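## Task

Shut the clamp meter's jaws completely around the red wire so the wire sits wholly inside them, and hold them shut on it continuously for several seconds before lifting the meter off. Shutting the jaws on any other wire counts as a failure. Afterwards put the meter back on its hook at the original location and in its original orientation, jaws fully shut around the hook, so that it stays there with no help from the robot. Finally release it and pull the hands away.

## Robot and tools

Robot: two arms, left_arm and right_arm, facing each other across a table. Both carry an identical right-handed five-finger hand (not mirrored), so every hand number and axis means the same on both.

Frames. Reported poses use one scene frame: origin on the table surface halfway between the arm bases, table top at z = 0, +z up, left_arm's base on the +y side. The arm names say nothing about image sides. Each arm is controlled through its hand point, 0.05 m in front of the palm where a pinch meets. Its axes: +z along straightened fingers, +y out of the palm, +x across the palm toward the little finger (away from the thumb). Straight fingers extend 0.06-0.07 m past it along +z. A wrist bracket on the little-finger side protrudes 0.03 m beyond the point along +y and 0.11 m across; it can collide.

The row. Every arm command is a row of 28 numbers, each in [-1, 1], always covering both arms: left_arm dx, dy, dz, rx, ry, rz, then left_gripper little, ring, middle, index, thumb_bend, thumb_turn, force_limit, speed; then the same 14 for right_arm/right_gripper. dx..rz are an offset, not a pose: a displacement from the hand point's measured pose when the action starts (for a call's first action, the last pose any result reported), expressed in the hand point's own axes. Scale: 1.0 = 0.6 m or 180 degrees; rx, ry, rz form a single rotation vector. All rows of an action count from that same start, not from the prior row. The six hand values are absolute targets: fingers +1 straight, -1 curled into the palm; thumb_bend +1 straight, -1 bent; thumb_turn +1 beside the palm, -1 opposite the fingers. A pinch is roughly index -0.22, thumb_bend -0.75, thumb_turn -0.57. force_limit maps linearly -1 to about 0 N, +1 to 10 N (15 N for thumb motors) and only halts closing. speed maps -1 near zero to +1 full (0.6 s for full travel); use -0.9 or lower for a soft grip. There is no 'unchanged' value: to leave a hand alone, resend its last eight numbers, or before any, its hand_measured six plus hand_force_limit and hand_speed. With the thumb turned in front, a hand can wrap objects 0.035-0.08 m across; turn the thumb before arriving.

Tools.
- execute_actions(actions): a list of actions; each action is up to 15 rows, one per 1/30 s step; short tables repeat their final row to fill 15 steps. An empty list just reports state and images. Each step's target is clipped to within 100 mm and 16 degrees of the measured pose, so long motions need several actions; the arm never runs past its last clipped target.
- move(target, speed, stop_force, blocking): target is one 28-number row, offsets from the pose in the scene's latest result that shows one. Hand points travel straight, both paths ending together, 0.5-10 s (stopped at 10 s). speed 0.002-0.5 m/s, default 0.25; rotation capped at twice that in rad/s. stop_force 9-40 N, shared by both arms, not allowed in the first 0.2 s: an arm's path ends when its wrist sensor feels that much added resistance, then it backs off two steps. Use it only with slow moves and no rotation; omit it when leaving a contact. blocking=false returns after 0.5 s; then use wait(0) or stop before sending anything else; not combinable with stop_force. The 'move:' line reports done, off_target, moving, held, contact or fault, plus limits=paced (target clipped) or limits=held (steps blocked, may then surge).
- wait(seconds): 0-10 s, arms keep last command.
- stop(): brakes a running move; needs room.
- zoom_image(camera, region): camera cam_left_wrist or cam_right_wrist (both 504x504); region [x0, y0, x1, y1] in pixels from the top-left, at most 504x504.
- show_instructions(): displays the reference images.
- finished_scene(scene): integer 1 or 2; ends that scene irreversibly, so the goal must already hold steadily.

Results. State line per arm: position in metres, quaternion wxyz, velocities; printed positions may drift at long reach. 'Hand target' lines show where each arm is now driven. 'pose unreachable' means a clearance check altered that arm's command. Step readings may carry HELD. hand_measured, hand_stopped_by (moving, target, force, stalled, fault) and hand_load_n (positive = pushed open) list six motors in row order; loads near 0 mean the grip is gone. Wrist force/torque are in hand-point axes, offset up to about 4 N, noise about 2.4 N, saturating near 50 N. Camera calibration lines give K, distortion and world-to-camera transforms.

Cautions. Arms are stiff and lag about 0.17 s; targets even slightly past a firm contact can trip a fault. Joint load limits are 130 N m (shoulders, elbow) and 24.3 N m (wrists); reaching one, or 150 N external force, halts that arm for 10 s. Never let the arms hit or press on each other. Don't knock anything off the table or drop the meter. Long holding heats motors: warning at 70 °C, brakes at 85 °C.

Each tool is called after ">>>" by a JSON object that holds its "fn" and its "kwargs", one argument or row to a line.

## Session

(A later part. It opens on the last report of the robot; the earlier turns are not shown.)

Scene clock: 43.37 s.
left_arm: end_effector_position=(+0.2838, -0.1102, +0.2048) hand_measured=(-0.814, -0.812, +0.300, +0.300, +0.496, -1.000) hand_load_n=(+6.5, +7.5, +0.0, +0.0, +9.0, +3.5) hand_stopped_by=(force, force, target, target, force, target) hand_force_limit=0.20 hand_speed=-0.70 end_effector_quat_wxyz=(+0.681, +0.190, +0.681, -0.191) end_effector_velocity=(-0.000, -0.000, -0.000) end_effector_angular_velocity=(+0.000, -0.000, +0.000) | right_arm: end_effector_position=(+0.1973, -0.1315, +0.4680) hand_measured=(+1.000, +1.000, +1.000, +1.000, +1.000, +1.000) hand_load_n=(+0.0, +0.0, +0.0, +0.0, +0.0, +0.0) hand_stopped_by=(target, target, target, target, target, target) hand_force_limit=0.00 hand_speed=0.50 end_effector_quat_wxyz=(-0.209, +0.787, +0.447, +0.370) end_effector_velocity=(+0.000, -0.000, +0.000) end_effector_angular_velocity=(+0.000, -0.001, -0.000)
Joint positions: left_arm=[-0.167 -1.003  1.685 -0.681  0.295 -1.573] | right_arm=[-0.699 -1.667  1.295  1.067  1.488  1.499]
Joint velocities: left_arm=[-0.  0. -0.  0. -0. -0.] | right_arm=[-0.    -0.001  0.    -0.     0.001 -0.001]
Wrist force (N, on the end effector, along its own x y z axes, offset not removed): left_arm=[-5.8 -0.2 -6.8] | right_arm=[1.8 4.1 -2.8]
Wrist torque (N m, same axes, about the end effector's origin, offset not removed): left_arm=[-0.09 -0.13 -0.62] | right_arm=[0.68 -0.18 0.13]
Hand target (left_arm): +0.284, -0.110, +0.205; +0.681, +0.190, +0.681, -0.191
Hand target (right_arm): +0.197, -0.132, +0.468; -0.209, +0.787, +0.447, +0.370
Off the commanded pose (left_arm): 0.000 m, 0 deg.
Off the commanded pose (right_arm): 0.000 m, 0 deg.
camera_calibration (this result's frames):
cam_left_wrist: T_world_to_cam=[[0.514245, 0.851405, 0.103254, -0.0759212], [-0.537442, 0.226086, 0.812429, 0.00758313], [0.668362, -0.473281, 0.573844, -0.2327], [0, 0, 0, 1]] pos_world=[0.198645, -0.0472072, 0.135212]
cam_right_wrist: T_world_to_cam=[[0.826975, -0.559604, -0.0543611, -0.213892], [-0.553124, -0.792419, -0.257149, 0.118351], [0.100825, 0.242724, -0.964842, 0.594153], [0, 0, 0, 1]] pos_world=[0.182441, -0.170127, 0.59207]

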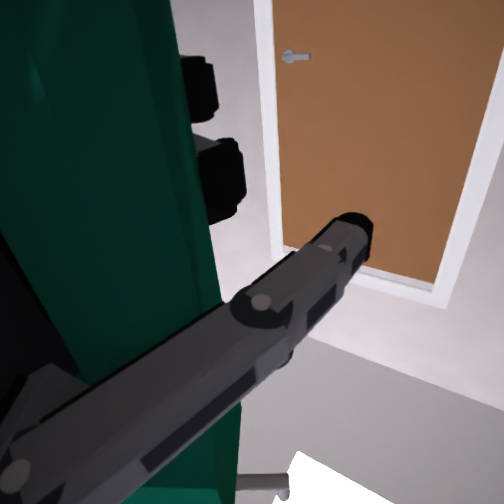

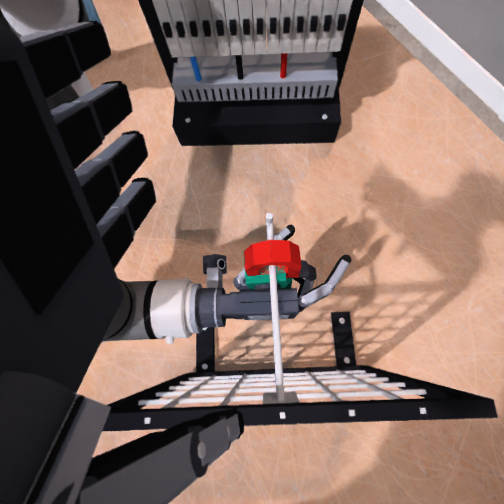

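>>> {"fn": "execute_actions", "kwargs": {
  "actions": [
    [[-0.0033,0,-0.0017,0,0,0,-0.98,-0.98,0.1,0.1,-0.98,-1,0.5,-0.7,0,0,0,0,0,0,1,1,1,1,1,1,0,0.5]]
  ]
}}

Scene clock: 44.43 s.
left_arm: end_effector_position=(+0.2830, -0.1097, +0.2068) hand_measured=(-0.826, -0.824, +0.102, +0.102, +0.448, -1.000) hand_load_n=(+7.5, +10.5, +0.0, +0.0, +11.0, +5.5) hand_stopped_by=(force, force, moving, moving, force, target) hand_force_limit=0.50 hand_speed=-0.70 end_effector_quat_wxyz=(+0.681, +0.190, +0.681, -0.191) end_effector_velocity=(-0.000, -0.000, +0.000) end_effector_angular_velocity=(-0.000, +0.000, -0.001) | right_arm: end_effector_position=(+0.1973, -0.1315, +0.4680) hand_measured=(+1.000, +1.000, +1.000, +1.000, +1.000, +1.000) hand_load_n=(+0.0, +0.0, +0.0, +0.0, +0.0, +0.0) hand_stopped_by=(target, target, target, target, target, target) hand_force_limit=0.00 hand_speed=0.50 end_effector_quat_wxyz=(-0.209, +0.787, +0.447, +0.370) end_effector_velocity=(-0.001, +0.000, +0.000) end_effector_angular_velocity=(-0.000, -0.001, +0.002)
Joint positions: left_arm=[-0.169 -1.007  1.685 -0.677  0.293 -1.573] | right_arm=[-0.699 -1.667  1.295  1.067  1.488  1.499]
Joint velocities: left_arm=[-0.001 -0.001 -0.     0.001 -0.    -0.   ] | right_arm=[ 0.002 -0.001 -0.     0.    -0.    -0.001]
Wrist force (N, on the end effector, along its own x y z axes, offset not removed): left_arm=[2.4 -1.5 1.4] | right_arm=[1.9 0.1 2.6]
Wrist torque (N m, same axes, about the end effector's origin, offset not removed): left_arm=[-0.45 -0.12 0.24] | right_arm=[-0.21 -0.33 0.34]
Hand target (left_arm): +0.283, -0.110, +0.207; +0.681, +0.190, +0.681, -0.191
Hand target (right_arm): +0.197, -0.132, +0.468; -0.209, +0.787, +0.447, +0.370
Off the commanded pose (left_arm): 0.000 m, 0 deg.
Off the commanded pose (right_arm): 0.000 m, 0 deg.
Step readings (end_effector_position):
0: left_arm (+0.2838, -0.1102, +0.2048) | right_arm (+0.1973, -0.1315, +0.4680)
1: left_arm (+0.2838, -0.1102, +0.2049) | right_arm (+0.1973, -0.1315, +0.4680)
2: left_arm (+0.2837, -0.1102, +0.2051) | right_arm (+0.1973, -0.1315, +0.4680)
4: left_arm (+0.2834, -0.1100, +0.2058) | right_arm (+0.1973, -0.1315, +0.4680)
8: left_arm (+0.2831, -0.1098, +0.2065) | right_arm (+0.1973, -0.1315, +0.4680)
15: end_effector_position above
camera_calibration (this result's frames):
cam_left_wrist: T_world_to_cam=[[0.514231, 0.851405, 0.103321, -0.0761462], [-0.53748, 0.226037, 0.812418, 0.00543268], [0.668343, -0.473303, 0.573848, -0.232999], [0, 0, 0, 1]] pos_world=[0.1978, -0.046676, 0.13716]
cam_right_wrist: T_world_to_cam=[[0.826975, -0.559604, -0.0543611, -0.213892], [-0.553124, -0.792419, -0.257149, 0.118351], [0.100825, 0.242725, -0.964842, 0.594154], [0, 0, 0, 1]] pos_world=[0.182441, -0.170127, 0.59207]

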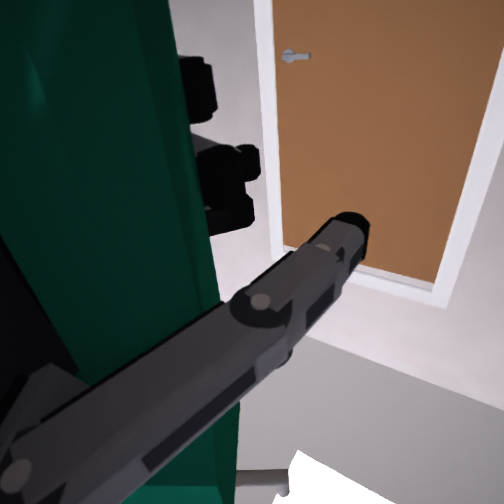

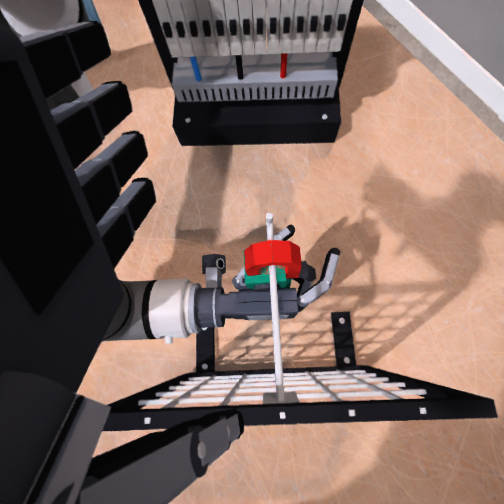

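>>> {"fn": "execute_actions", "kwargs": {
  "actions": [
    [[0,0,0,0,0,0,-0.98,-0.98,-1,-1,-0.98,-1,0.6,-0.45,0,0,0,0,0,0,1,1,1,1,1,1,0,0.5]],
    [[0,0,0,0,0,0,-0.98,-0.98,-1,-1,-0.98,-1,0.6,-0.6,0,0,0,0,0,0,1,1,1,1,1,1,0,0.5]],
    [[0,0,0,0,0,0,-0.98,-0.98,-1,-1,-0.98,-1,0.6,-0.7,0,0,0,0,0,0,1,1,1,1,1,1,0,0.5]]
  ]
}}

>>> {"fn": "zoom_image", "kwargs": {
  "camera": "cam_right_wrist",
  "region": [200, 190, 340, 330]
}}

Scene clock: 46.30 s.
left_arm: end_effector_position=(+0.2830, -0.1097, +0.2068) hand_measured=(-0.826, -0.824, -0.726, -0.738, +0.448, -1.000) hand_load_n=(+6.0, +8.5, +7.0, +11.0, +12.0, +7.5) hand_stopped_by=(force, force, force, force, force, target) hand_force_limit=0.60 hand_speed=-0.70 end_effector_quat_wxyz=(+0.681, +0.190, +0.681, -0.191) end_effector_velocity=(-0.000, -0.000, -0.000) end_effector_angular_velocity=(+0.000, -0.000, -0.000) | right_arm: end_effector_position=(+0.1973, -0.1315, +0.4680) hand_measured=(+1.000, +1.000, +1.000, +1.000, +1.000, +1.000) hand_load_n=(+0.0, +0.0, +0.0, +0.0, +0.0, +0.0) hand_stopped_by=(target, target, target, target, target, target) hand_force_limit=0.00 hand_speed=0.50 end_effector_quat_wxyz=(-0.209, +0.787, +0.447, +0.370) end_effector_velocity=(+0.001, +0.000, +0.000) end_effector_angular_velocity=(+0.001, -0.000, -0.001)
Joint positions: left_arm=[-0.169 -1.007  1.685 -0.677  0.293 -1.573] | right_arm=[-0.699 -1.667  1.295  1.067  1.488  1.499]
Joint velocities: left_arm=[-0.  0. -0.  0.  0.  0.] | right_arm=[-0.001  0.     0.    -0.001 -0.    -0.   ]
Wrist force (N, on the end effector, along its own x y z axes, offset not removed): left_arm=[1.5 -2.6 0.4] | right_arm=[3.4 1.5 -0.6]
Wrist torque (N m, same axes, about the end effector's origin, offset not removed): left_arm=[-0.57 0.26 -0.20] | right_arm=[0.11 -0.46 0.09]
Hand target (left_arm): +0.283, -0.110, +0.207; +0.681, +0.190, +0.681, -0.191
Hand target (right_arm): +0.197, -0.132, +0.468; -0.209, +0.787, +0.447, +0.370
Off the commanded pose (left_arm): 0.000 m, 0 deg.
Off the commanded pose (right_arm): 0.000 m, 0 deg.
Step readings (end_effector_position; steps 1 to 15: 1st action; 16 to 30: 2nd action; 31 to 45: 3rd action):
0: left_arm (+0.2830, -0.1097, +0.2068) | right_arm (+0.1973, -0.1315, +0.4680)
1: left_arm (+0.2830, -0.1097, +0.2068) | right_arm (+0.1973, -0.1315, +0.4680)
2: left_arm (+0.2830, -0.1097, +0.2068) | right_arm (+0.1973, -0.1315, +0.4680)
4: left_arm (+0.2830, -0.1097, +0.2068) | right_arm (+0.1973, -0.1315, +0.4680)
8: left_arm (+0.2830, -0.1097, +0.2068) | right_arm (+0.1973, -0.1315, +0.4680)
15: left_arm (+0.2830, -0.1097, +0.2068) | right_arm (+0.1973, -0.1315, +0.4680)
16: left_arm (+0.2830, -0.1097, +0.2068) | right_arm (+0.1973, -0.1315, +0.4680)
17: left_arm (+0.2830, -0.1097, +0.2068) | right_arm (+0.1973, -0.1315, +0.4680)
19: left_arm (+0.2830, -0.1097, +0.2068) | right_arm (+0.1973, -0.1315, +0.4680)
23: left_arm (+0.2830, -0.1097, +0.2068) | right_arm (+0.1973, -0.1315, +0.4680)
30: left_arm (+0.2830, -0.1097, +0.2068) | right_arm (+0.1973, -0.1315, +0.4680)
31: left_arm (+0.2830, -0.1097, +0.2068) | right_arm (+0.1973, -0.1315, +0.4680)
32: left_arm (+0.2830, -0.1097, +0.2068) | right_arm (+0.1973, -0.1315, +0.4680)
34: left_arm (+0.2830, -0.1097, +0.2068) | right_arm (+0.1973, -0.1315, +0.4680)
38: left_arm (+0.2830, -0.1097, +0.2068) | right_arm (+0.1973, -0.1315, +0.4680)
45: end_effector_position above
camera_calibration (this result's frames):
cam_left_wrist: T_world_to_cam=[[0.514241, 0.851401, 0.10331, -0.0761454], [-0.537472, 0.22605, 0.81242, 0.00539184], [0.668342, -0.473306, 0.573848, -0.233002], [0, 0, 0, 1]] pos_world=[0.19778, -0.0466698, 0.137194]
cam_right_wrist: T_world_to_cam=[[0.826975, -0.559604, -0.054361, -0.213892], [-0.553124, -0.792419, -0.257149, 0.11835], [0.100825, 0.242724, -0.964842, 0.594154], [0, 0, 0, 1]] pos_world=[0.182441, -0.170127, 0.59207]

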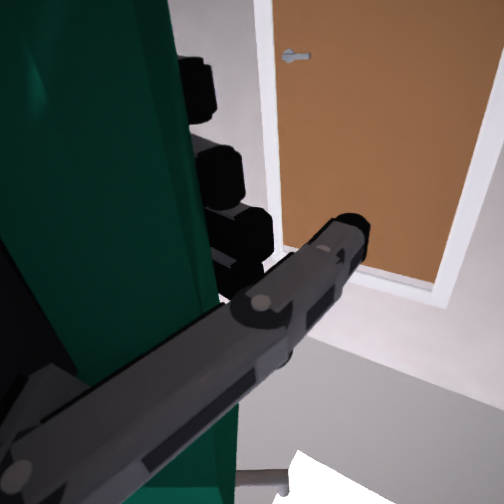

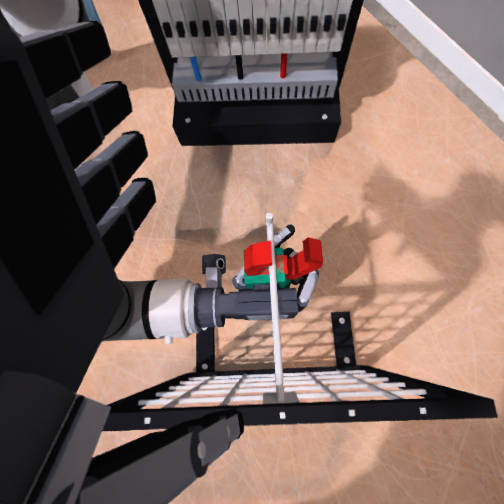

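Region (200, 190, 340, 330) of cam_right_wrist's 504x504 image, scaled by 3.600, with more detail than that image has.

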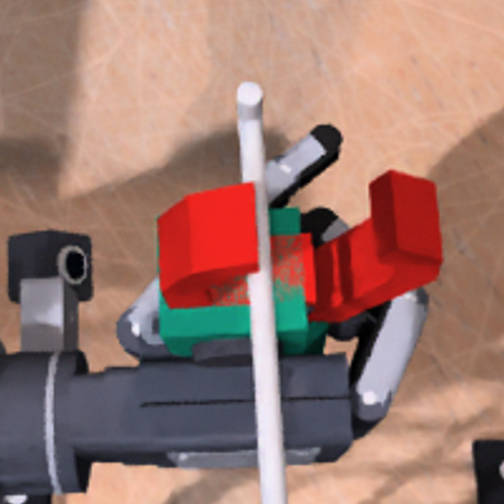

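>>> {"fn": "execute_actions", "kwargs": {
  "actions": [
    [[0,0,-0.004,0,0,0,-0.98,-0.98,-1,-1,-0.98,-1,0.6,-0.7,0,0,0,0,0,0,1,1,1,1,1,1,0,0.5],[0,0,-0.009,0,0,0,-0.98,-0.98,-1,-1,-0.98,-1,0.6,-0.7,0,0,0,0,0,0,1,1,1,1,1,1,0,0.5],[0,0,-0.014,0,0,0,-0.98,-0.98,-1,-1,-0.98,-1,0.6,-0.7,0,0,0,0,0,0,1,1,1,1,1,1,0,0.5],[0,0,-0.019,0,0,0,-0.98,-0.98,-1,-1,-0.98,-1,0.6,-0.7,0,0,0,0,0,0,1,1,1,1,1,1,0,0.5],[0,0,-0.0225,0,0,0,-0.98,-0.98,-1,-1,-0.98,-1,0.6,-0.7,0,0,0,0,0,0,1,1,1,1,1,1,0,0.5]],
    [[0.005,0,0,0,0,0,-0.98,-0.98,-1,-1,-0.98,-1,0.6,-0.7,0,0,0,0,0,0,1,1,1,1,1,1,0,0.5],[0.012,0,0,0,0,0,-0.98,-0.98,-1,-1,-0.98,-1,0.6,-0.7,0,0,0,0,0,0,1,1,1,1,1,1,0,0.5],[0.02,0,0,0,0,0,-0.98,-0.98,-1,-1,-0.98,-1,0.6,-0.7,0,0,0,0,0,0,1,1,1,1,1,1,0,0.5],[0.028,0,0,0,0,0,-0.98,-0.98,-1,-1,-0.98,-1,0.6,-0.7,0,0,0,0,0,0,1,1,1,1,1,1,0,0.5],[0.036,0,0,0,0,0,-0.98,-0.98,-1,-1,-0.98,-1,0.6,-0.7,0,0,0,0,0,0,1,1,1,1,1,1,0,0.5],[0.044,0,0,0,0,0,-0.98,-0.98,-1,-1,-0.98,-1,0.6,-0.7,0,0,0,0,0,0,1,1,1,1,1,1,0,0.5],[0.051,0,0,0,0,0,-0.98,-0.98,-1,-1,-0.98,-1,0.6,-0.7,0,0,0,0,0,0,1,1,1,1,1,1,0,0.5],[0.056,0,0,0,0,0,-0.98,-0.98,-1,-1,-0.98,-1,0.6,-0.7,0,0,0,0,0,0,1,1,1,1,1,1,0,0.5]]
  ]
}}

>>> {"fn": "zoom_image", "kwargs": {
  "camera": "cam_right_wrist",
  "region": [200, 190, 340, 330]
}}

Scene clock: 51.40 s.
left_arm: end_effector_position=(+0.2717, -0.1028, +0.1753) hand_measured=(-0.826, -0.824, -0.726, -0.738, +0.448, -1.000) hand_load_n=(+6.0, +8.5, +7.0, +11.0, +12.0, +7.5) hand_stopped_by=(force, force, force, force, force, target) hand_force_limit=0.60 hand_speed=-0.70 end_effector_quat_wxyz=(+0.680, +0.190, +0.681, -0.191) end_effector_velocity=(-0.001, -0.002, -0.019) end_effector_angular_velocity=(-0.001, -0.006, -0.000) | right_arm: end_effector_position=(+0.1973, -0.1315, +0.4680) hand_measured=(+1.000, +1.000, +1.000, +1.000, +1.000, +1.000) hand_load_n=(+0.0, +0.0, +0.0, +0.0, +0.0, +0.0) hand_stopped_by=(target, target, target, target, target, target) hand_force_limit=0.00 hand_speed=0.50 end_effector_quat_wxyz=(-0.209, +0.787, +0.447, +0.370) end_effector_velocity=(-0.000, +0.000, +0.000) end_effector_angular_velocity=(+0.000, -0.001, +0.001)
Joint positions: left_arm=[-0.193 -0.97   1.724 -0.749  0.269 -1.577] | right_arm=[-0.699 -1.667  1.295  1.067  1.488  1.499]
Joint velocities: left_arm=[-0.001  0.032  0.012 -0.067 -0.     0.023] | right_arm=[ 0.001 -0.     0.     0.    -0.    -0.001]
Wrist force (N, on the end effector, along its own x y z axes, offset not removed): left_arm=[1.3 0.5 -5.7] | right_arm=[0.9 2.7 -1.7]
Wrist torque (N m, same axes, about the end effector's origin, offset not removed): left_arm=[0.16 0.26 0.09] | right_arm=[0.24 -0.18 0.06]
Hand target (left_arm): +0.272, -0.103, +0.173; +0.681, +0.190, +0.681, -0.191
Hand target (right_arm): +0.197, -0.132, +0.468; -0.209, +0.787, +0.447, +0.370
Off the commanded pose (left_arm): 0.002 m, 0 deg.
Off the commanded pose (right_arm): 0.000 m, 0 deg.
Step readings (end_effector_position; steps 1 to 15: 1st action; 16 to 30: 2nd action):
0: left_arm (+0.2830, -0.1097, +0.2068) | right_arm (+0.1973, -0.1315, +0.4680)
1: left_arm (+0.2830, -0.1097, +0.2068) | right_arm (+0.1973, -0.1315, +0.4680)
2: left_arm (+0.2826, -0.1095, +0.2068) | right_arm (+0.1973, -0.1315, +0.4680)
4: left_arm (+0.2807, -0.1083, +0.2068) | right_arm (+0.1973, -0.1315, +0.4680)
8: left_arm (+0.2748, -0.1047, +0.2068) | right_arm (+0.1973, -0.1315, +0.4680)
15: left_arm (+0.2718, -0.1029, +0.2068) | right_arm (+0.1973, -0.1315, +0.4680)
16: left_arm (+0.2717, -0.1028, +0.2068) | right_arm (+0.1973, -0.1315, +0.4680)
17: left_arm (+0.2717, -0.1028, +0.2065) | right_arm (+0.1973, -0.1315, +0.4680)
19: left_arm (+0.2717, -0.1028, +0.2033) | right_arm (+0.1973, -0.1315, +0.4680)
23: left_arm (+0.2718, -0.1027, +0.1897) | right_arm (+0.1973, -0.1315, +0.4680)
30: end_effector_position above
camera_calibration (this result's frames):
cam_left_wrist: T_world_to_cam=[[0.51427, 0.85141, 0.103087, -0.072944], [-0.536668, 0.225717, 0.813044, 0.0230813], [0.668965, -0.473447, 0.573004, -0.204164], [0, 0, 0, 1]] pos_world=[0.186479, -0.0397657, 0.10574]
cam_right_wrist: T_world_to_cam=[[0.826975, -0.559604, -0.0543612, -0.213892], [-0.553124, -0.792419, -0.257149, 0.11835], [0.100825, 0.242724, -0.964842, 0.594154], [0, 0, 0, 1]] pos_world=[0.182441, -0.170127, 0.59207]

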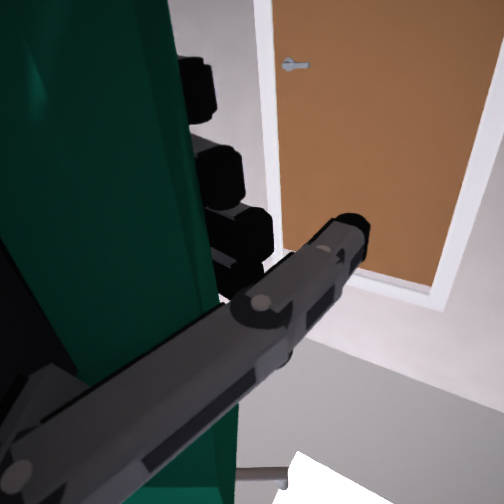

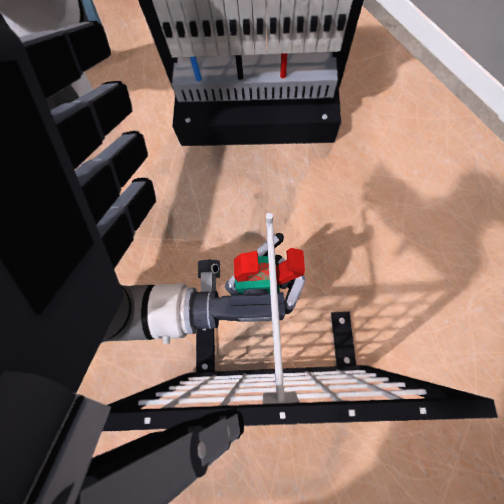

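Region (200, 190, 340, 330) of cam_right_wrist's 504x504 image, scaled by 3.600, with more detail than that image has.

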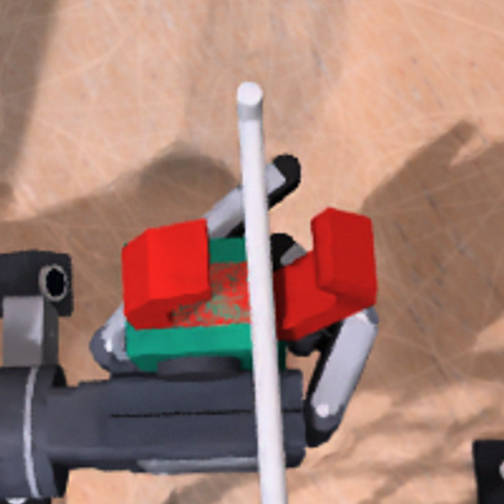

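>>> {"fn": "move", "kwargs": {
  "target": [0,0.125,0,0.02,0.0044,-0.139,-0.98,-0.98,-1,-1,-0.98,-1,0.6,-0.7,0,0,0,0,0,0,1,1,1,1,1,1,0,0.5],
  "speed": 0.3
}}

Scene clock: 54.10 s.
left_arm: end_effector_position=(+0.3107, -0.0389, +0.1749) hand_measured=(-0.826, -0.824, -0.726, -0.738, +0.448, -1.000) hand_load_n=(+6.0, +8.5, +7.0, +11.5, +12.0, +7.5) hand_stopped_by=(force, force, force, force, force, target) hand_force_limit=0.60 hand_speed=-0.70 end_effector_quat_wxyz=(+0.612, +0.061, +0.705, -0.354) end_effector_velocity=(+0.001, +0.001, +0.000) end_effector_angular_velocity=(-0.006, +0.010, -0.004) | right_arm: end_effector_position=(+0.1973, -0.1315, +0.4680) hand_measured=(+1.000, +1.000, +1.000, +1.000, +1.000, +1.000) hand_load_n=(+0.0, +0.0, +0.0, +0.0, +0.0, +0.0) hand_stopped_by=(target, target, target, target, target, target) hand_force_limit=0.00 hand_speed=0.50 end_effector_quat_wxyz=(-0.209, +0.787, +0.447, +0.370) end_effector_velocity=(+0.000, -0.000, +0.000) end_effector_angular_velocity=(-0.001, -0.001, +0.000)
Joint positions: left_arm=[-0.151 -1.15   1.938 -0.786  0.374 -2.01 ] | right_arm=[-0.699 -1.667  1.295  1.067  1.488  1.499]
Joint velocities: left_arm=[ 0.002 -0.006  0.001  0.017  0.006 -0.023] | right_arm=[ 0.     0.    -0.     0.     0.001 -0.001]
Wrist force (N, on the end effector, along its own x y z axes, offset not removed): left_arm=[1.6 -2.5 -2.4] | right_arm=[2.4 -2.5 -1.4]
Wrist torque (N m, same axes, about the end effector's origin, offset not removed): left_arm=[-0.47 0.10 -0.05] | right_arm=[-0.35 -0.19 -0.03]
Hand target (left_arm): +0.311, -0.039, +0.175; +0.612, +0.061, +0.705, -0.354
Hand target (right_arm): +0.197, -0.132, +0.468; -0.209, +0.787, +0.447, +0.370
Off the commanded pose (left_arm): 0.000 m, 0 deg.
Off the commanded pose (right_arm): 0.000 m, 0 deg.
move: done
camera_calibration (this result's frames):
cam_left_wrist: T_world_to_cam=[[0.53865, 0.776715, -0.326451, -0.0827285], [-0.320566, 0.54726, 0.773139, -0.0178085], [0.779163, -0.311802, 0.543769, -0.222635], [0, 0, 0, 1]] pos_world=[0.212321, 0.00458447, 0.107823]
cam_right_wrist: T_world_to_cam=[[0.826975, -0.559604, -0.0543611, -0.213892], [-0.553124, -0.792419, -0.257149, 0.11835], [0.100825, 0.242724, -0.964842, 0.594153], [0, 0, 0, 1]] pos_world=[0.182441, -0.170127, 0.59207]

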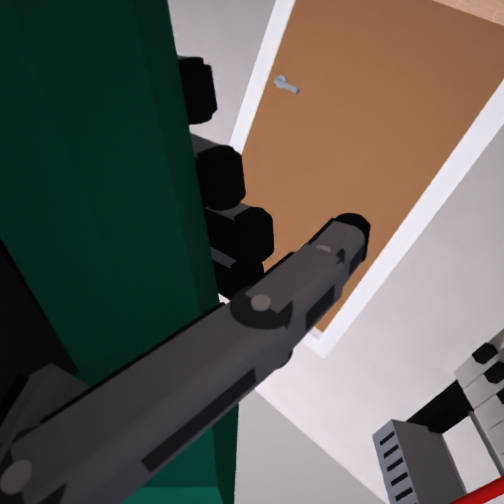

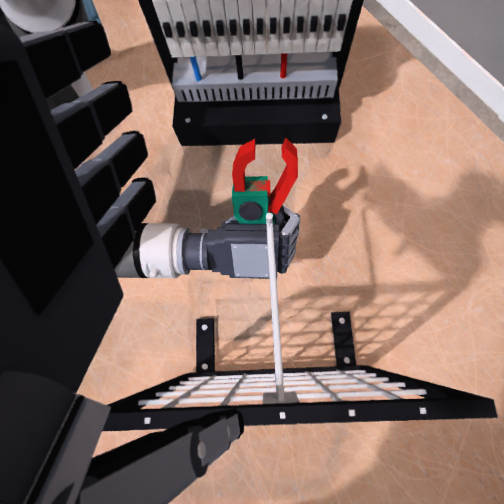

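>>> {"fn": "move", "kwargs": {
  "target": [-0.2675,0.079,0.0312,0,0,-0.3611,-0.98,-0.98,-1,-1,-0.98,-1,0.6,-0.7,0.3057,0.0498,0.2198,-0.0197,0.139,0.0103,1,1,1,1,1,1,0,0.5],
  "speed": 0.4
}}

Scene clock: 56.77 s.
left_arm: end_effector_position=(+0.3897, +0.0412, +0.2996) hand_measured=(-0.826, -0.824, -0.726, -0.738, +0.448, -1.000) hand_load_n=(+6.0, +8.5, +7.0, +11.5, +12.0, +7.5) hand_stopped_by=(force, force, force, force, force, target) hand_force_limit=0.60 hand_speed=-0.70 end_effector_quat_wxyz=(+0.327, -0.327, +0.627, -0.627) end_effector_velocity=(+0.001, +0.001, +0.002) end_effector_angular_velocity=(-0.005, +0.011, -0.001) | right_arm: end_effector_position=(+0.3350, +0.0406, +0.5247) hand_measured=(+1.000, +1.000, +1.000, +1.000, +1.000, +1.000) hand_load_n=(+0.0, +0.0, +0.0, +0.0, +0.0, +0.0) hand_stopped_by=(target, target, target, target, target, target) hand_force_limit=0.00 hand_speed=0.50 end_effector_quat_wxyz=(-0.282, +0.702, +0.367, +0.542) end_effector_velocity=(-0.000, +0.002, +0.000) end_effector_angular_velocity=(+0.002, -0.000, +0.001)
Joint positions: left_arm=[ 0.06  -1.607  1.938 -0.33   0.585 -3.143] | right_arm=[-0.69  -1.378  1.028  0.607  1.541  1.561]
Joint velocities: left_arm=[ 0.004 -0.001 -0.008  0.021  0.005 -0.02 ] | right_arm=[ 0.002  0.003 -0.004 -0.001  0.     0.001]
Wrist force (N, on the end effector, along its own x y z axes, offset not removed): left_arm=[-5.6 2.2 -7.5] | right_arm=[1.0 0.1 3.4]
Wrist torque (N m, same axes, about the end effector's origin, offset not removed): left_arm=[0.65 1.21 -0.28] | right_arm=[-0.28 -0.31 0.12]
Hand target (left_arm): +0.390, +0.041, +0.300; +0.326, -0.327, +0.627, -0.627
Hand target (right_arm): +0.335, +0.041, +0.525; -0.282, +0.702, +0.367, +0.542
Off the commanded pose (left_arm): 0.001 m, 0 deg.
Off the commanded pose (right_arm): 0.000 m, 0 deg.
move: done
camera_calibration (this result's frames):
cam_left_wrist: T_world_to_cam=[[0.0564814, 0.0877737, -0.994538, 0.269646], [-0.00745977, 0.996137, 0.0874913, -0.0677786], [0.998376, 0.00247739, 0.056918, -0.279451], [0, 0, 0, 1]] pos_world=[0.263261, 0.0445412, 0.290009]
cam_right_wrist: T_world_to_cam=[[0.80292, -0.591621, -0.0728272, -0.209379], [-0.492245, -0.589176, -0.640754, 0.518123], [0.336176, 0.550324, -0.764284, 0.396631], [0, 0, 0, 1]] pos_world=[0.28982, -0.036882, 0.61988]

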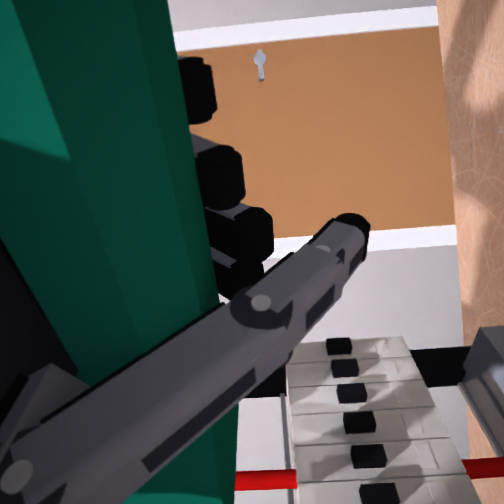

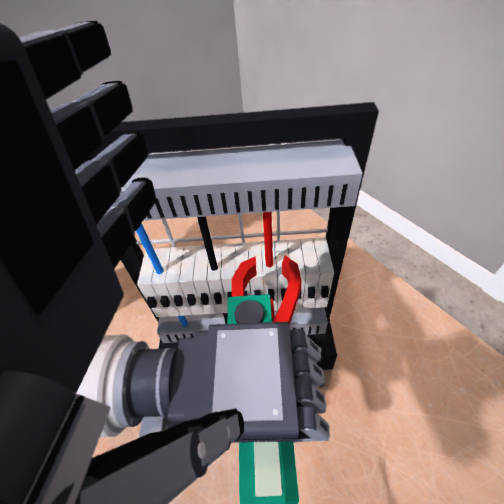

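>>> {"fn": "execute_actions", "kwargs": {
  "actions": []
}}

>>> {"fn": "zoom_image", "kwargs": {
  "camera": "cam_right_wrist",
  "region": [190, 190, 350, 350]
}}

Scene clock: 56.97 s.
left_arm: end_effector_position=(+0.3897, +0.0412, +0.2997) hand_measured=(-0.826, -0.824, -0.726, -0.738, +0.448, -1.000) hand_load_n=(+6.0, +8.5, +7.0, +11.5, +12.0, +7.5) hand_stopped_by=(force, force, force, force, force, target) hand_force_limit=0.60 hand_speed=-0.70 end_effector_quat_wxyz=(+0.326, -0.327, +0.627, -0.627) end_effector_velocity=(+0.000, +0.001, -0.000) end_effector_angular_velocity=(-0.000, +0.002, +0.001) | right_arm: end_effector_position=(+0.3351, +0.0407, +0.5247) hand_measured=(+1.000, +1.000, +1.000, +1.000, +1.000, +1.000) hand_load_n=(+0.0, +0.0, +0.0, +0.0, +0.0, +0.0) hand_stopped_by=(target, target, target, target, target, target) hand_force_limit=0.00 hand_speed=0.50 end_effector_quat_wxyz=(-0.282, +0.702, +0.367, +0.542) end_effector_velocity=(+0.001, +0.001, -0.001) end_effector_angular_velocity=(-0.001, -0.000, -0.000)
Joint positions: left_arm=[ 0.06  -1.607  1.938 -0.328  0.586 -3.145] | right_arm=[-0.69  -1.378  1.028  0.607  1.541  1.561]
Joint velocities: left_arm=[ 0.001 -0.    -0.001  0.003 -0.001 -0.003] | right_arm=[-0.     0.002 -0.001 -0.001 -0.    -0.001]
Wrist force (N, on the end effector, along its own x y z axes, offset not removed): left_arm=[-2.0 -0.2 -4.8] | right_arm=[0.1 1.8 -2.0]
Wrist torque (N m, same axes, about the end effector's origin, offset not removed): left_arm=[0.00 0.55 -0.08] | right_arm=[0.23 0.02 0.11]
Hand target (left_arm): +0.390, +0.041, +0.300; +0.326, -0.327, +0.627, -0.627
Hand target (right_arm): +0.335, +0.041, +0.525; -0.282, +0.702, +0.367, +0.542
Off the commanded pose (left_arm): 0.001 m, 0 deg.
Off the commanded pose (right_arm): 0.000 m, 0 deg.
camera_calibration (this result's frames):
cam_left_wrist: T_world_to_cam=[[0.0554713, 0.0874157, -0.994626, 0.270151], [-0.00720931, 0.996169, 0.0871493, -0.067816], [0.998434, 0.00233628, 0.055889, -0.279224], [0, 0, 0, 1]] pos_world=[0.263313, 0.0445931, 0.290215]
cam_right_wrist: T_world_to_cam=[[0.8029, -0.591647, -0.0728371, -0.209366], [-0.492188, -0.589024, -0.640938, 0.518344], [0.336306, 0.550459, -0.764129, 0.396427], [0, 0, 0, 1]] pos_world=[0.289902, -0.0367705, 0.619898]

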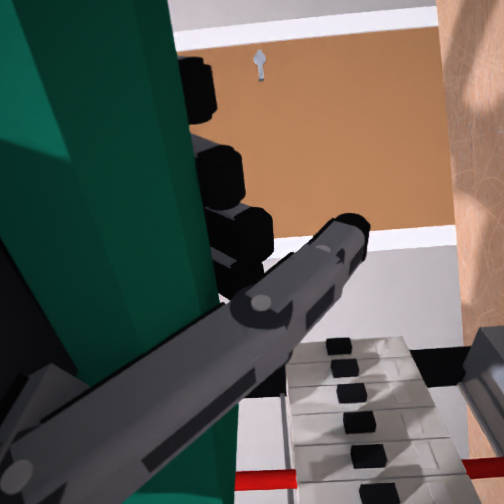

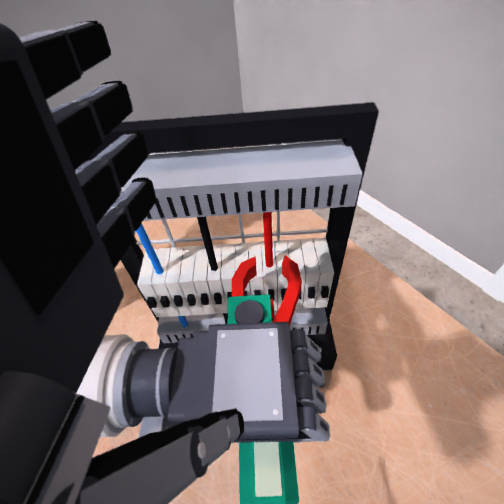

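Region (190, 190, 350, 350) of cam_right_wrist's 504x504 image, scaled by 3.150, with more detail than that image has.

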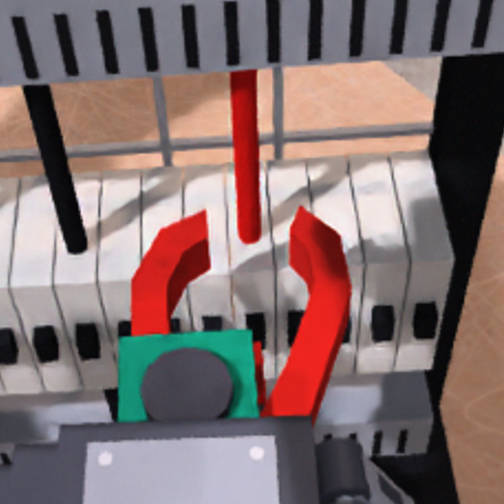

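>>> {"fn": "move", "kwargs": {
  "target": [-0.078,0,0,0,0,0,-0.98,-0.98,-1,-1,-0.98,-1,0.6,-0.7,0,0,0,0,0,0,1,1,1,1,1,1,0,0.5],
  "speed": 0.06,
  "stop_force": 12
}}

>>> {"fn": "zoom_image", "kwargs": {
  "camera": "cam_right_wrist",
  "region": [190, 190, 350, 350]
}}

Scene clock: 60.23 s.
left_arm: end_effector_position=(+0.4164, +0.0793, +0.2995) hand_measured=(-0.826, -0.824, -0.726, -0.738, +0.448, -1.000) hand_load_n=(+6.0, +8.5, +7.0, +11.5, +12.0, +7.5) hand_stopped_by=(force, force, force, force, force, target) hand_force_limit=0.60 hand_speed=-0.70 end_effector_quat_wxyz=(+0.326, -0.327, +0.627, -0.627) end_effector_velocity=(+0.001, +0.002, -0.000) end_effector_angular_velocity=(+0.000, -0.000, +0.000) | right_arm: end_effector_position=(+0.3352, +0.0407, +0.5247) hand_measured=(+1.000, +1.000, +1.000, +1.000, +1.000, +1.000) hand_load_n=(+0.0, +0.0, +0.0, +0.0, +0.0, +0.0) hand_stopped_by=(target, target, target, target, target, target) hand_force_limit=0.00 hand_speed=0.50 end_effector_quat_wxyz=(-0.282, +0.702, +0.367, +0.542) end_effector_velocity=(-0.001, +0.000, +0.001) end_effector_angular_velocity=(-0.000, -0.002, +0.002)
Joint positions: left_arm=[ 0.14  -1.672  1.998 -0.323  0.666 -3.145] | right_arm=[-0.69  -1.378  1.028  0.606  1.541  1.561]
Joint velocities: left_arm=[ 0.005 -0.003  0.002  0.001  0.004  0.   ] | right_arm=[ 0.001 -0.001 -0.     0.    -0.    -0.001]
Wrist force (N, on the end effector, along its own x y z axes, offset not removed): left_arm=[-1.3 3.0 -0.5] | right_arm=[-2.6 1.7 -1.7]
Wrist torque (N m, same axes, about the end effector's origin, offset not removed): left_arm=[0.25 0.44 -0.08] | right_arm=[0.24 0.39 -0.32]
Hand target (left_arm): +0.417, +0.080, +0.299; +0.326, -0.327, +0.627, -0.627
Hand target (right_arm): +0.335, +0.041, +0.525; -0.282, +0.702, +0.367, +0.542
Off the commanded pose (left_arm): 0.000 m, 0 deg.
Off the commanded pose (right_arm): 0.000 m, 0 deg.
move: done
camera_calibration (this result's frames):
cam_left_wrist: T_world_to_cam=[[0.0551615, 0.0874225, -0.994643, 0.265275], [-0.00722697, 0.996168, 0.0871557, -0.105557], [0.998451, 0.00238062, 0.0555819, -0.305864], [0, 0, 0, 1]] pos_world=[0.289995, 0.08269, 0.290054]
cam_right_wrist: T_world_to_cam=[[0.802897, -0.591651, -0.0728388, -0.209364], [-0.492179, -0.588998, -0.640969, 0.518382], [0.336328, 0.550482, -0.764103, 0.396391], [0, 0, 0, 1]] pos_world=[0.289916, -0.0367503, 0.619901]

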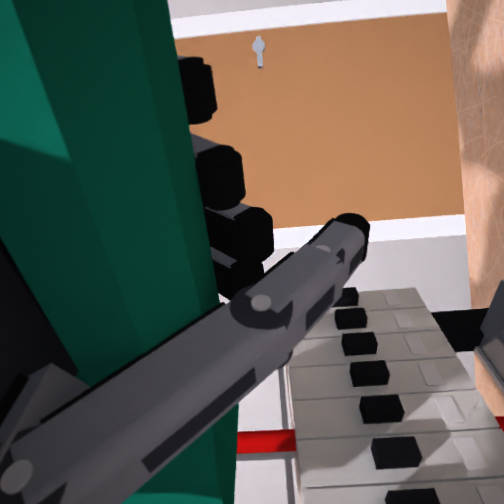

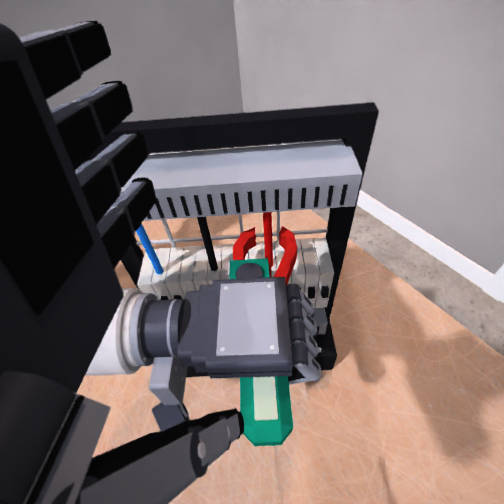

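Region (190, 190, 350, 350) of cam_right_wrist's 504x504 image, scaled by 3.150, with more detail than that image has.

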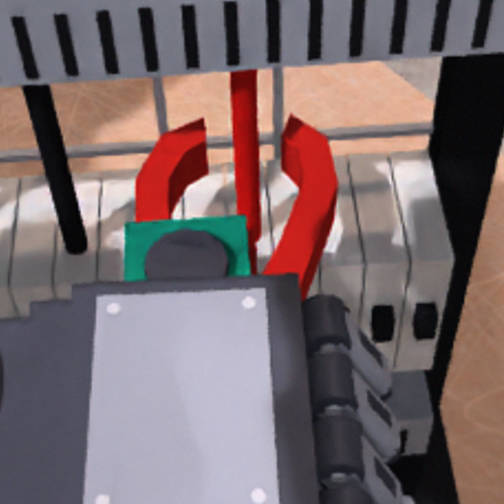

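>>> {"fn": "zoom_image", "kwargs": {
  "camera": "cam_left_wrist",
  "region": [210, 390, 324, 504]
}}

Region (210, 390, 324, 504) of cam_left_wrist's 504x504 image, scaled by 4.421, with more detail than that image has.

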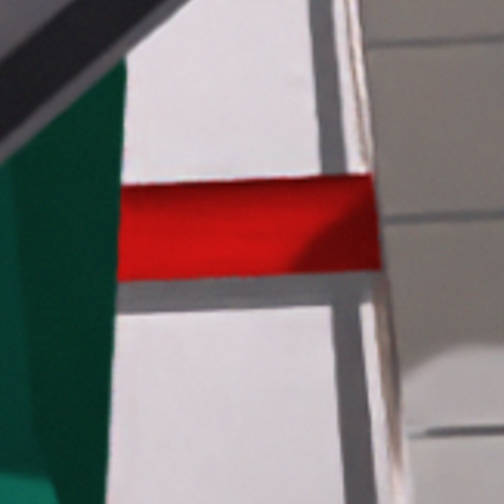

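>>> {"fn": "move", "kwargs": {
  "target": [-0.0283,0,0.0217,0,0,0,-0.98,-0.98,-1,-1,-0.98,-1,0.6,-0.7,0,0,0,0,0,0,1,1,1,1,1,1,0,0.5],
  "speed": 0.05,
  "stop_force": 12
}}

>>> {"fn": "zoom_image", "kwargs": {
  "camera": "cam_right_wrist",
  "region": [190, 190, 350, 350]
}}

Scene clock: 62.30 s.
left_arm: end_effector_position=(+0.4366, +0.0857, +0.2994) hand_measured=(-0.826, -0.824, -0.726, -0.738, +0.448, -1.000) hand_load_n=(+6.0, +8.5, +7.0, +11.5, +12.0, +7.5) hand_stopped_by=(force, force, force, force, force, target) hand_force_limit=0.60 hand_speed=-0.70 end_effector_quat_wxyz=(+0.326, -0.328, +0.627, -0.627) end_effector_velocity=(+0.002, +0.000, +0.000) end_effector_angular_velocity=(-0.002, +0.001, -0.001) | right_arm: end_effector_position=(+0.3351, +0.0407, +0.5247) hand_measured=(+1.000, +1.000, +1.000, +1.000, +1.000, +1.000) hand_load_n=(+0.0, +0.0, +0.0, +0.0, +0.0, +0.0) hand_stopped_by=(target, target, target, target, target, target) hand_force_limit=0.00 hand_speed=0.50 end_effector_quat_wxyz=(-0.282, +0.702, +0.367, +0.542) end_effector_velocity=(-0.000, -0.000, +0.000) end_effector_angular_velocity=(+0.000, -0.001, -0.000)
Joint positions: left_arm=[ 0.203 -1.663  1.99  -0.325  0.728 -3.145] | right_arm=[-0.69  -1.378  1.028  0.607  1.541  1.561]
Joint velocities: left_arm=[ 0.006  0.001 -0.001  0.     0.007 -0.001] | right_arm=[ 0.    -0.001 -0.     0.     0.001 -0.   ]
Wrist force (N, on the end effector, along its own x y z axes, offset not removed): left_arm=[-2.1 1.1 1.0] | right_arm=[3.5 -1.9 1.1]
Wrist torque (N m, same axes, about the end effector's origin, offset not removed): left_arm=[-0.31 0.32 -0.04] | right_arm=[-0.38 -0.58 -0.02]
Hand target (left_arm): +0.437, +0.086, +0.299; +0.326, -0.328, +0.627, -0.627
Hand target (right_arm): +0.335, +0.041, +0.525; -0.282, +0.702, +0.367, +0.542
Off the commanded pose (left_arm): 0.000 m, 0 deg.
Off the commanded pose (right_arm): 0.000 m, 0 deg.
move: done
camera_calibration (this result's frames):
cam_left_wrist: T_world_to_cam=[[0.0550008, 0.0874931, -0.994646, 0.263574], [-0.00725488, 0.996162, 0.0872253, -0.111773], [0.99846, 0.00241858, 0.0554245, -0.32599], [0, 0, 0, 1]] pos_world=[0.31018, 0.0890712, 0.28998]
cam_right_wrist: T_world_to_cam=[[0.802895, -0.591654, -0.072839, -0.209363], [-0.492195, -0.589019, -0.640937, 0.518345], [0.336309, 0.550456, -0.764129, 0.396427], [0, 0, 0, 1]] pos_world=[0.289901, -0.0367712, 0.619898]

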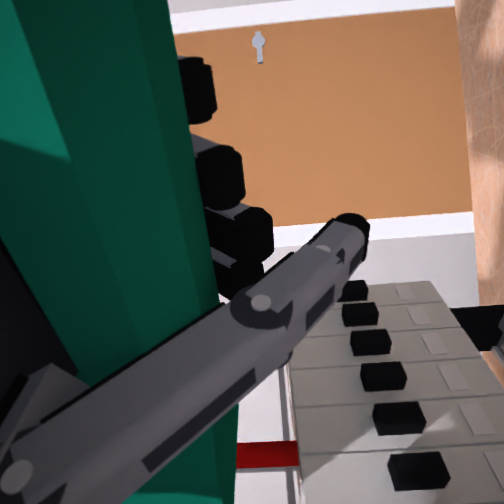

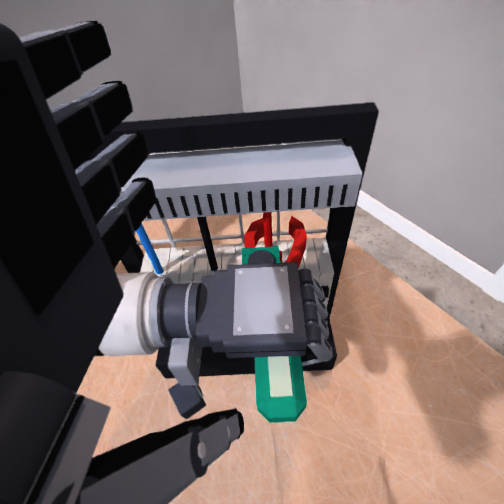

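Region (190, 190, 350, 350) of cam_right_wrist's 504x504 image, scaled by 3.150, with more detail than that image has.

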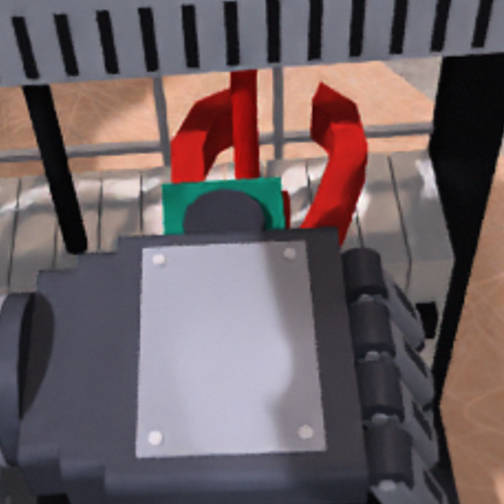

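>>> {"fn": "execute_actions", "kwargs": {
  "actions": [
    [[0,0,0,0,0,0,-0.98,-0.98,0.25,0.25,-0.98,-1,0.6,-0.5,0,0,0,0,0,0,1,1,1,1,1,1,0,0.5]]
  ]
}}

>>> {"fn": "wait", "kwargs": {
  "seconds": 1.5
}}

>>> {"fn": "zoom_image", "kwargs": {
  "camera": "cam_right_wrist",
  "region": [190, 190, 350, 350]
}}

Scene clock: 63.27 s.
left_arm: end_effector_position=(+0.4367, +0.0857, +0.2993) hand_measured=(-0.826, -0.824, -0.396, -0.408, +0.448, -1.000) hand_load_n=(+4.5, +8.0, +2.0, +0.0, +12.0, +7.5) hand_stopped_by=(force, force, moving, moving, force, target) hand_force_limit=0.60 hand_speed=-0.50 end_effector_quat_wxyz=(+0.326, -0.328, +0.627, -0.627) end_effector_velocity=(-0.000, -0.000, +0.001) end_effector_angular_velocity=(-0.001, -0.000, -0.001) | right_arm: end_effector_position=(+0.3351, +0.0407, +0.5247) hand_measured=(+1.000, +1.000, +1.000, +1.000, +1.000, +1.000) hand_load_n=(+0.0, +0.0, +0.0, +0.0, +0.0, +0.0) hand_stopped_by=(target, target, target, target, target, target) hand_force_limit=0.00 hand_speed=0.50 end_effector_quat_wxyz=(-0.282, +0.702, +0.367, +0.542) end_effector_velocity=(-0.001, +0.000, -0.000) end_effector_angular_velocity=(-0.000, +0.000, +0.001)
Joint positions: left_arm=[ 0.203 -1.663  1.99  -0.325  0.728 -3.145] | right_arm=[-0.69  -1.378  1.028  0.607  1.541  1.561]
Joint velocities: left_arm=[-0.001 -0.001 -0.001  0.     0.001  0.   ] | right_arm=[0.001 0.    0.    0.    0.    0.   ]
Wrist force (N, on the end effector, along its own x y z axes, offset not removed): left_arm=[-4.5 2.1 -0.7] | right_arm=[-0.4 -1.8 -1.1]
Wrist torque (N m, same axes, about the end effector's origin, offset not removed): left_arm=[0.05 0.59 0.00] | right_arm=[-0.34 0.10 0.08]
Hand target (left_arm): +0.437, +0.086, +0.299; +0.326, -0.328, +0.627, -0.627
Hand target (right_arm): +0.335, +0.041, +0.525; -0.282, +0.702, +0.367, +0.542
Off the commanded pose (left_arm): 0.000 m, 0 deg.
Off the commanded pose (right_arm): 0.000 m, 0 deg.
Step readings (end_effector_position):
0: left_arm (+0.4368, +0.0857, +0.2994) | right_arm (+0.3351, +0.0407, +0.5247)
1: left_arm (+0.4368, +0.0857, +0.2994) | right_arm (+0.3351, +0.0407, +0.5247)
2: left_arm (+0.4368, +0.0857, +0.2994) | right_arm (+0.3351, +0.0407, +0.5247)
4: left_arm (+0.4368, +0.0857, +0.2994) | right_arm (+0.3351, +0.0407, +0.5247)
8: left_arm (+0.4368, +0.0858, +0.2994) | right_arm (+0.3351, +0.0407, +0.5247)
15: end_effector_position above
camera_calibration (this result's frames):
cam_left_wrist: T_world_to_cam=[[0.0549593, 0.0875739, -0.994641, 0.263531], [-0.00736844, 0.996155, 0.0873, -0.11176], [0.998461, 0.002531, 0.0553933, -0.326049], [0, 0, 0, 1]] pos_world=[0.31024, 0.0890768, 0.289936]
cam_right_wrist: T_world_to_cam=[[0.802897, -0.591651, -0.0728388, -0.209362], [-0.492176, -0.588993, -0.640975, 0.518378], [0.336332, 0.550487, -0.764097, 0.396421], [0, 0, 0, 1]] pos_world=[0.2899, -0.0367728, 0.619922]

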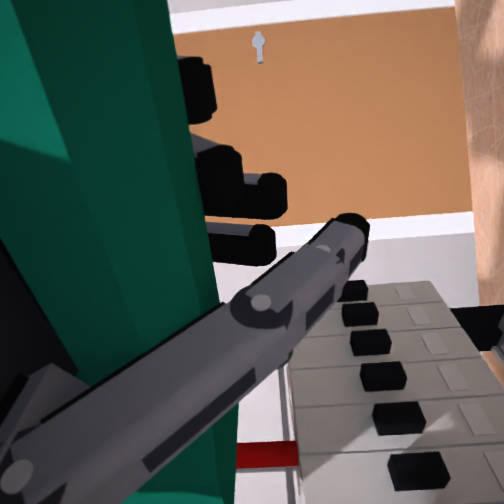

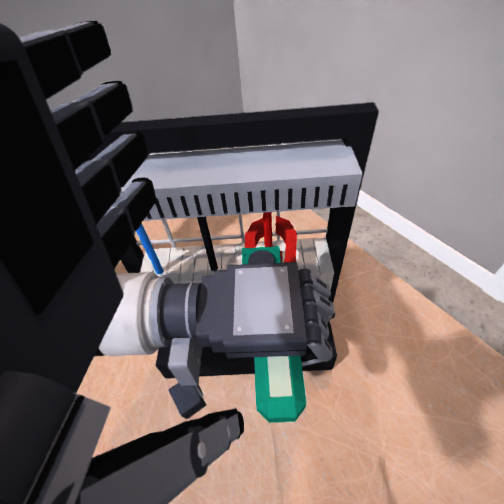

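Scene clock: 64.77 s.
left_arm: end_effector_position=(+0.4366, +0.0857, +0.2994) hand_measured=(-0.826, -0.824, +0.250, +0.250, +0.448, -1.000) hand_load_n=(+5.0, +8.0, +0.0, +0.0, +11.5, +7.5) hand_stopped_by=(force, force, target, target, force, target) hand_force_limit=0.60 hand_speed=-0.50 end_effector_quat_wxyz=(+0.326, -0.328, +0.627, -0.627) end_effector_velocity=(-0.000, +0.000, -0.001) end_effector_angular_velocity=(+0.003, +0.000, -0.001) | right_arm: end_effector_position=(+0.3351, +0.0407, +0.5247) hand_measured=(+1.000, +1.000, +1.000, +1.000, +1.000, +1.000) hand_load_n=(+0.0, +0.0, +0.0, +0.0, +0.0, +0.0) hand_stopped_by=(target, target, target, target, target, target) hand_force_limit=0.00 hand_speed=0.50 end_effector_quat_wxyz=(-0.282, +0.702, +0.367, +0.542) end_effector_velocity=(+0.001, -0.000, +0.000) end_effector_angular_velocity=(+0.001, +0.000, -0.001)
Joint positions: left_arm=[ 0.203 -1.663  1.99  -0.325  0.728 -3.145] | right_arm=[-0.69  -1.378  1.028  0.607  1.541  1.561]
Joint velocities: left_arm=[-0.     0.001  0.002  0.     0.001  0.   ] | right_arm=[-0.001  0.    -0.    -0.001 -0.     0.001]
Wrist force (N, on the end effector, along its own x y z axes, offset not removed): left_arm=[-5.7 1.3 -2.8] | right_arm=[3.2 0.4 1.6]
Wrist torque (N m, same axes, about the end effector's origin, offset not removed): left_arm=[-0.25 1.06 -0.30] | right_arm=[-0.14 -0.55 -0.01]
Hand target (left_arm): +0.437, +0.086, +0.299; +0.326, -0.328, +0.627, -0.627
Hand target (right_arm): +0.335, +0.041, +0.525; -0.282, +0.702, +0.367, +0.542
Off the commanded pose (left_arm): 0.000 m, 0 deg.
Off the commanded pose (right_arm): 0.000 m, 0 deg.
wait: 1.50 s; at rest by 0.93 s
camera_calibration (this result's frames):
cam_left_wrist: T_world_to_cam=[[0.0550005, 0.0874926, -0.994646, 0.263575], [-0.00725468, 0.996162, 0.0872248, -0.111772], [0.99846, 0.00241842, 0.0554242, -0.32599], [0, 0, 0, 1]] pos_world=[0.31018, 0.089071, 0.289981]
cam_right_wrist: T_world_to_cam=[[0.802895, -0.591654, -0.072839, -0.209363], [-0.492195, -0.589019, -0.640938, 0.518345], [0.33631, 0.550456, -0.764129, 0.396427], [0, 0, 0, 1]] pos_world=[0.289901, -0.0367712, 0.619898]

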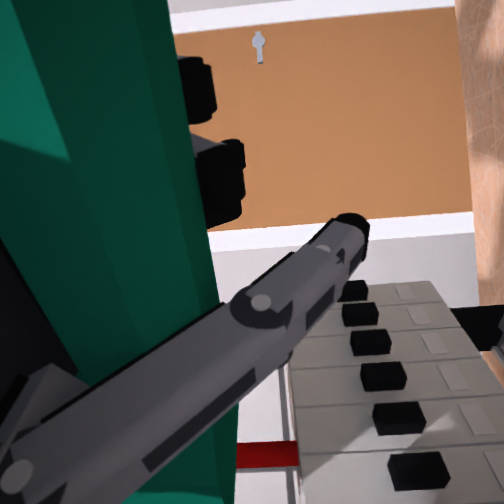

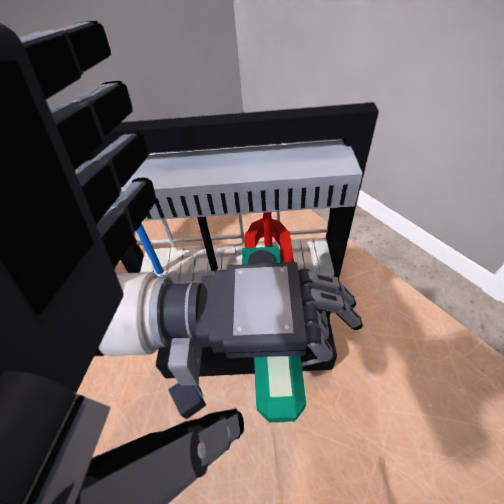

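Region (190, 190, 350, 350) of cam_right_wrist's 504x504 image, scaled by 3.150, with more detail than that image has.

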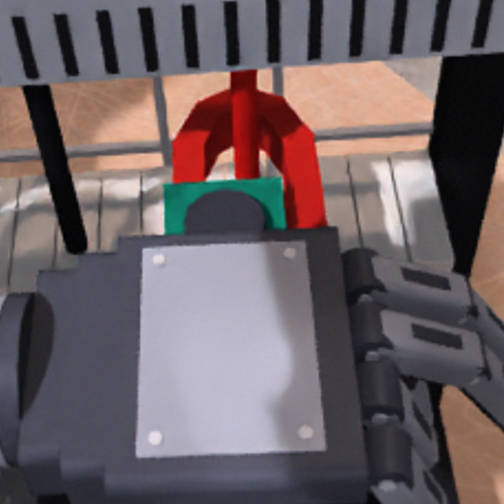

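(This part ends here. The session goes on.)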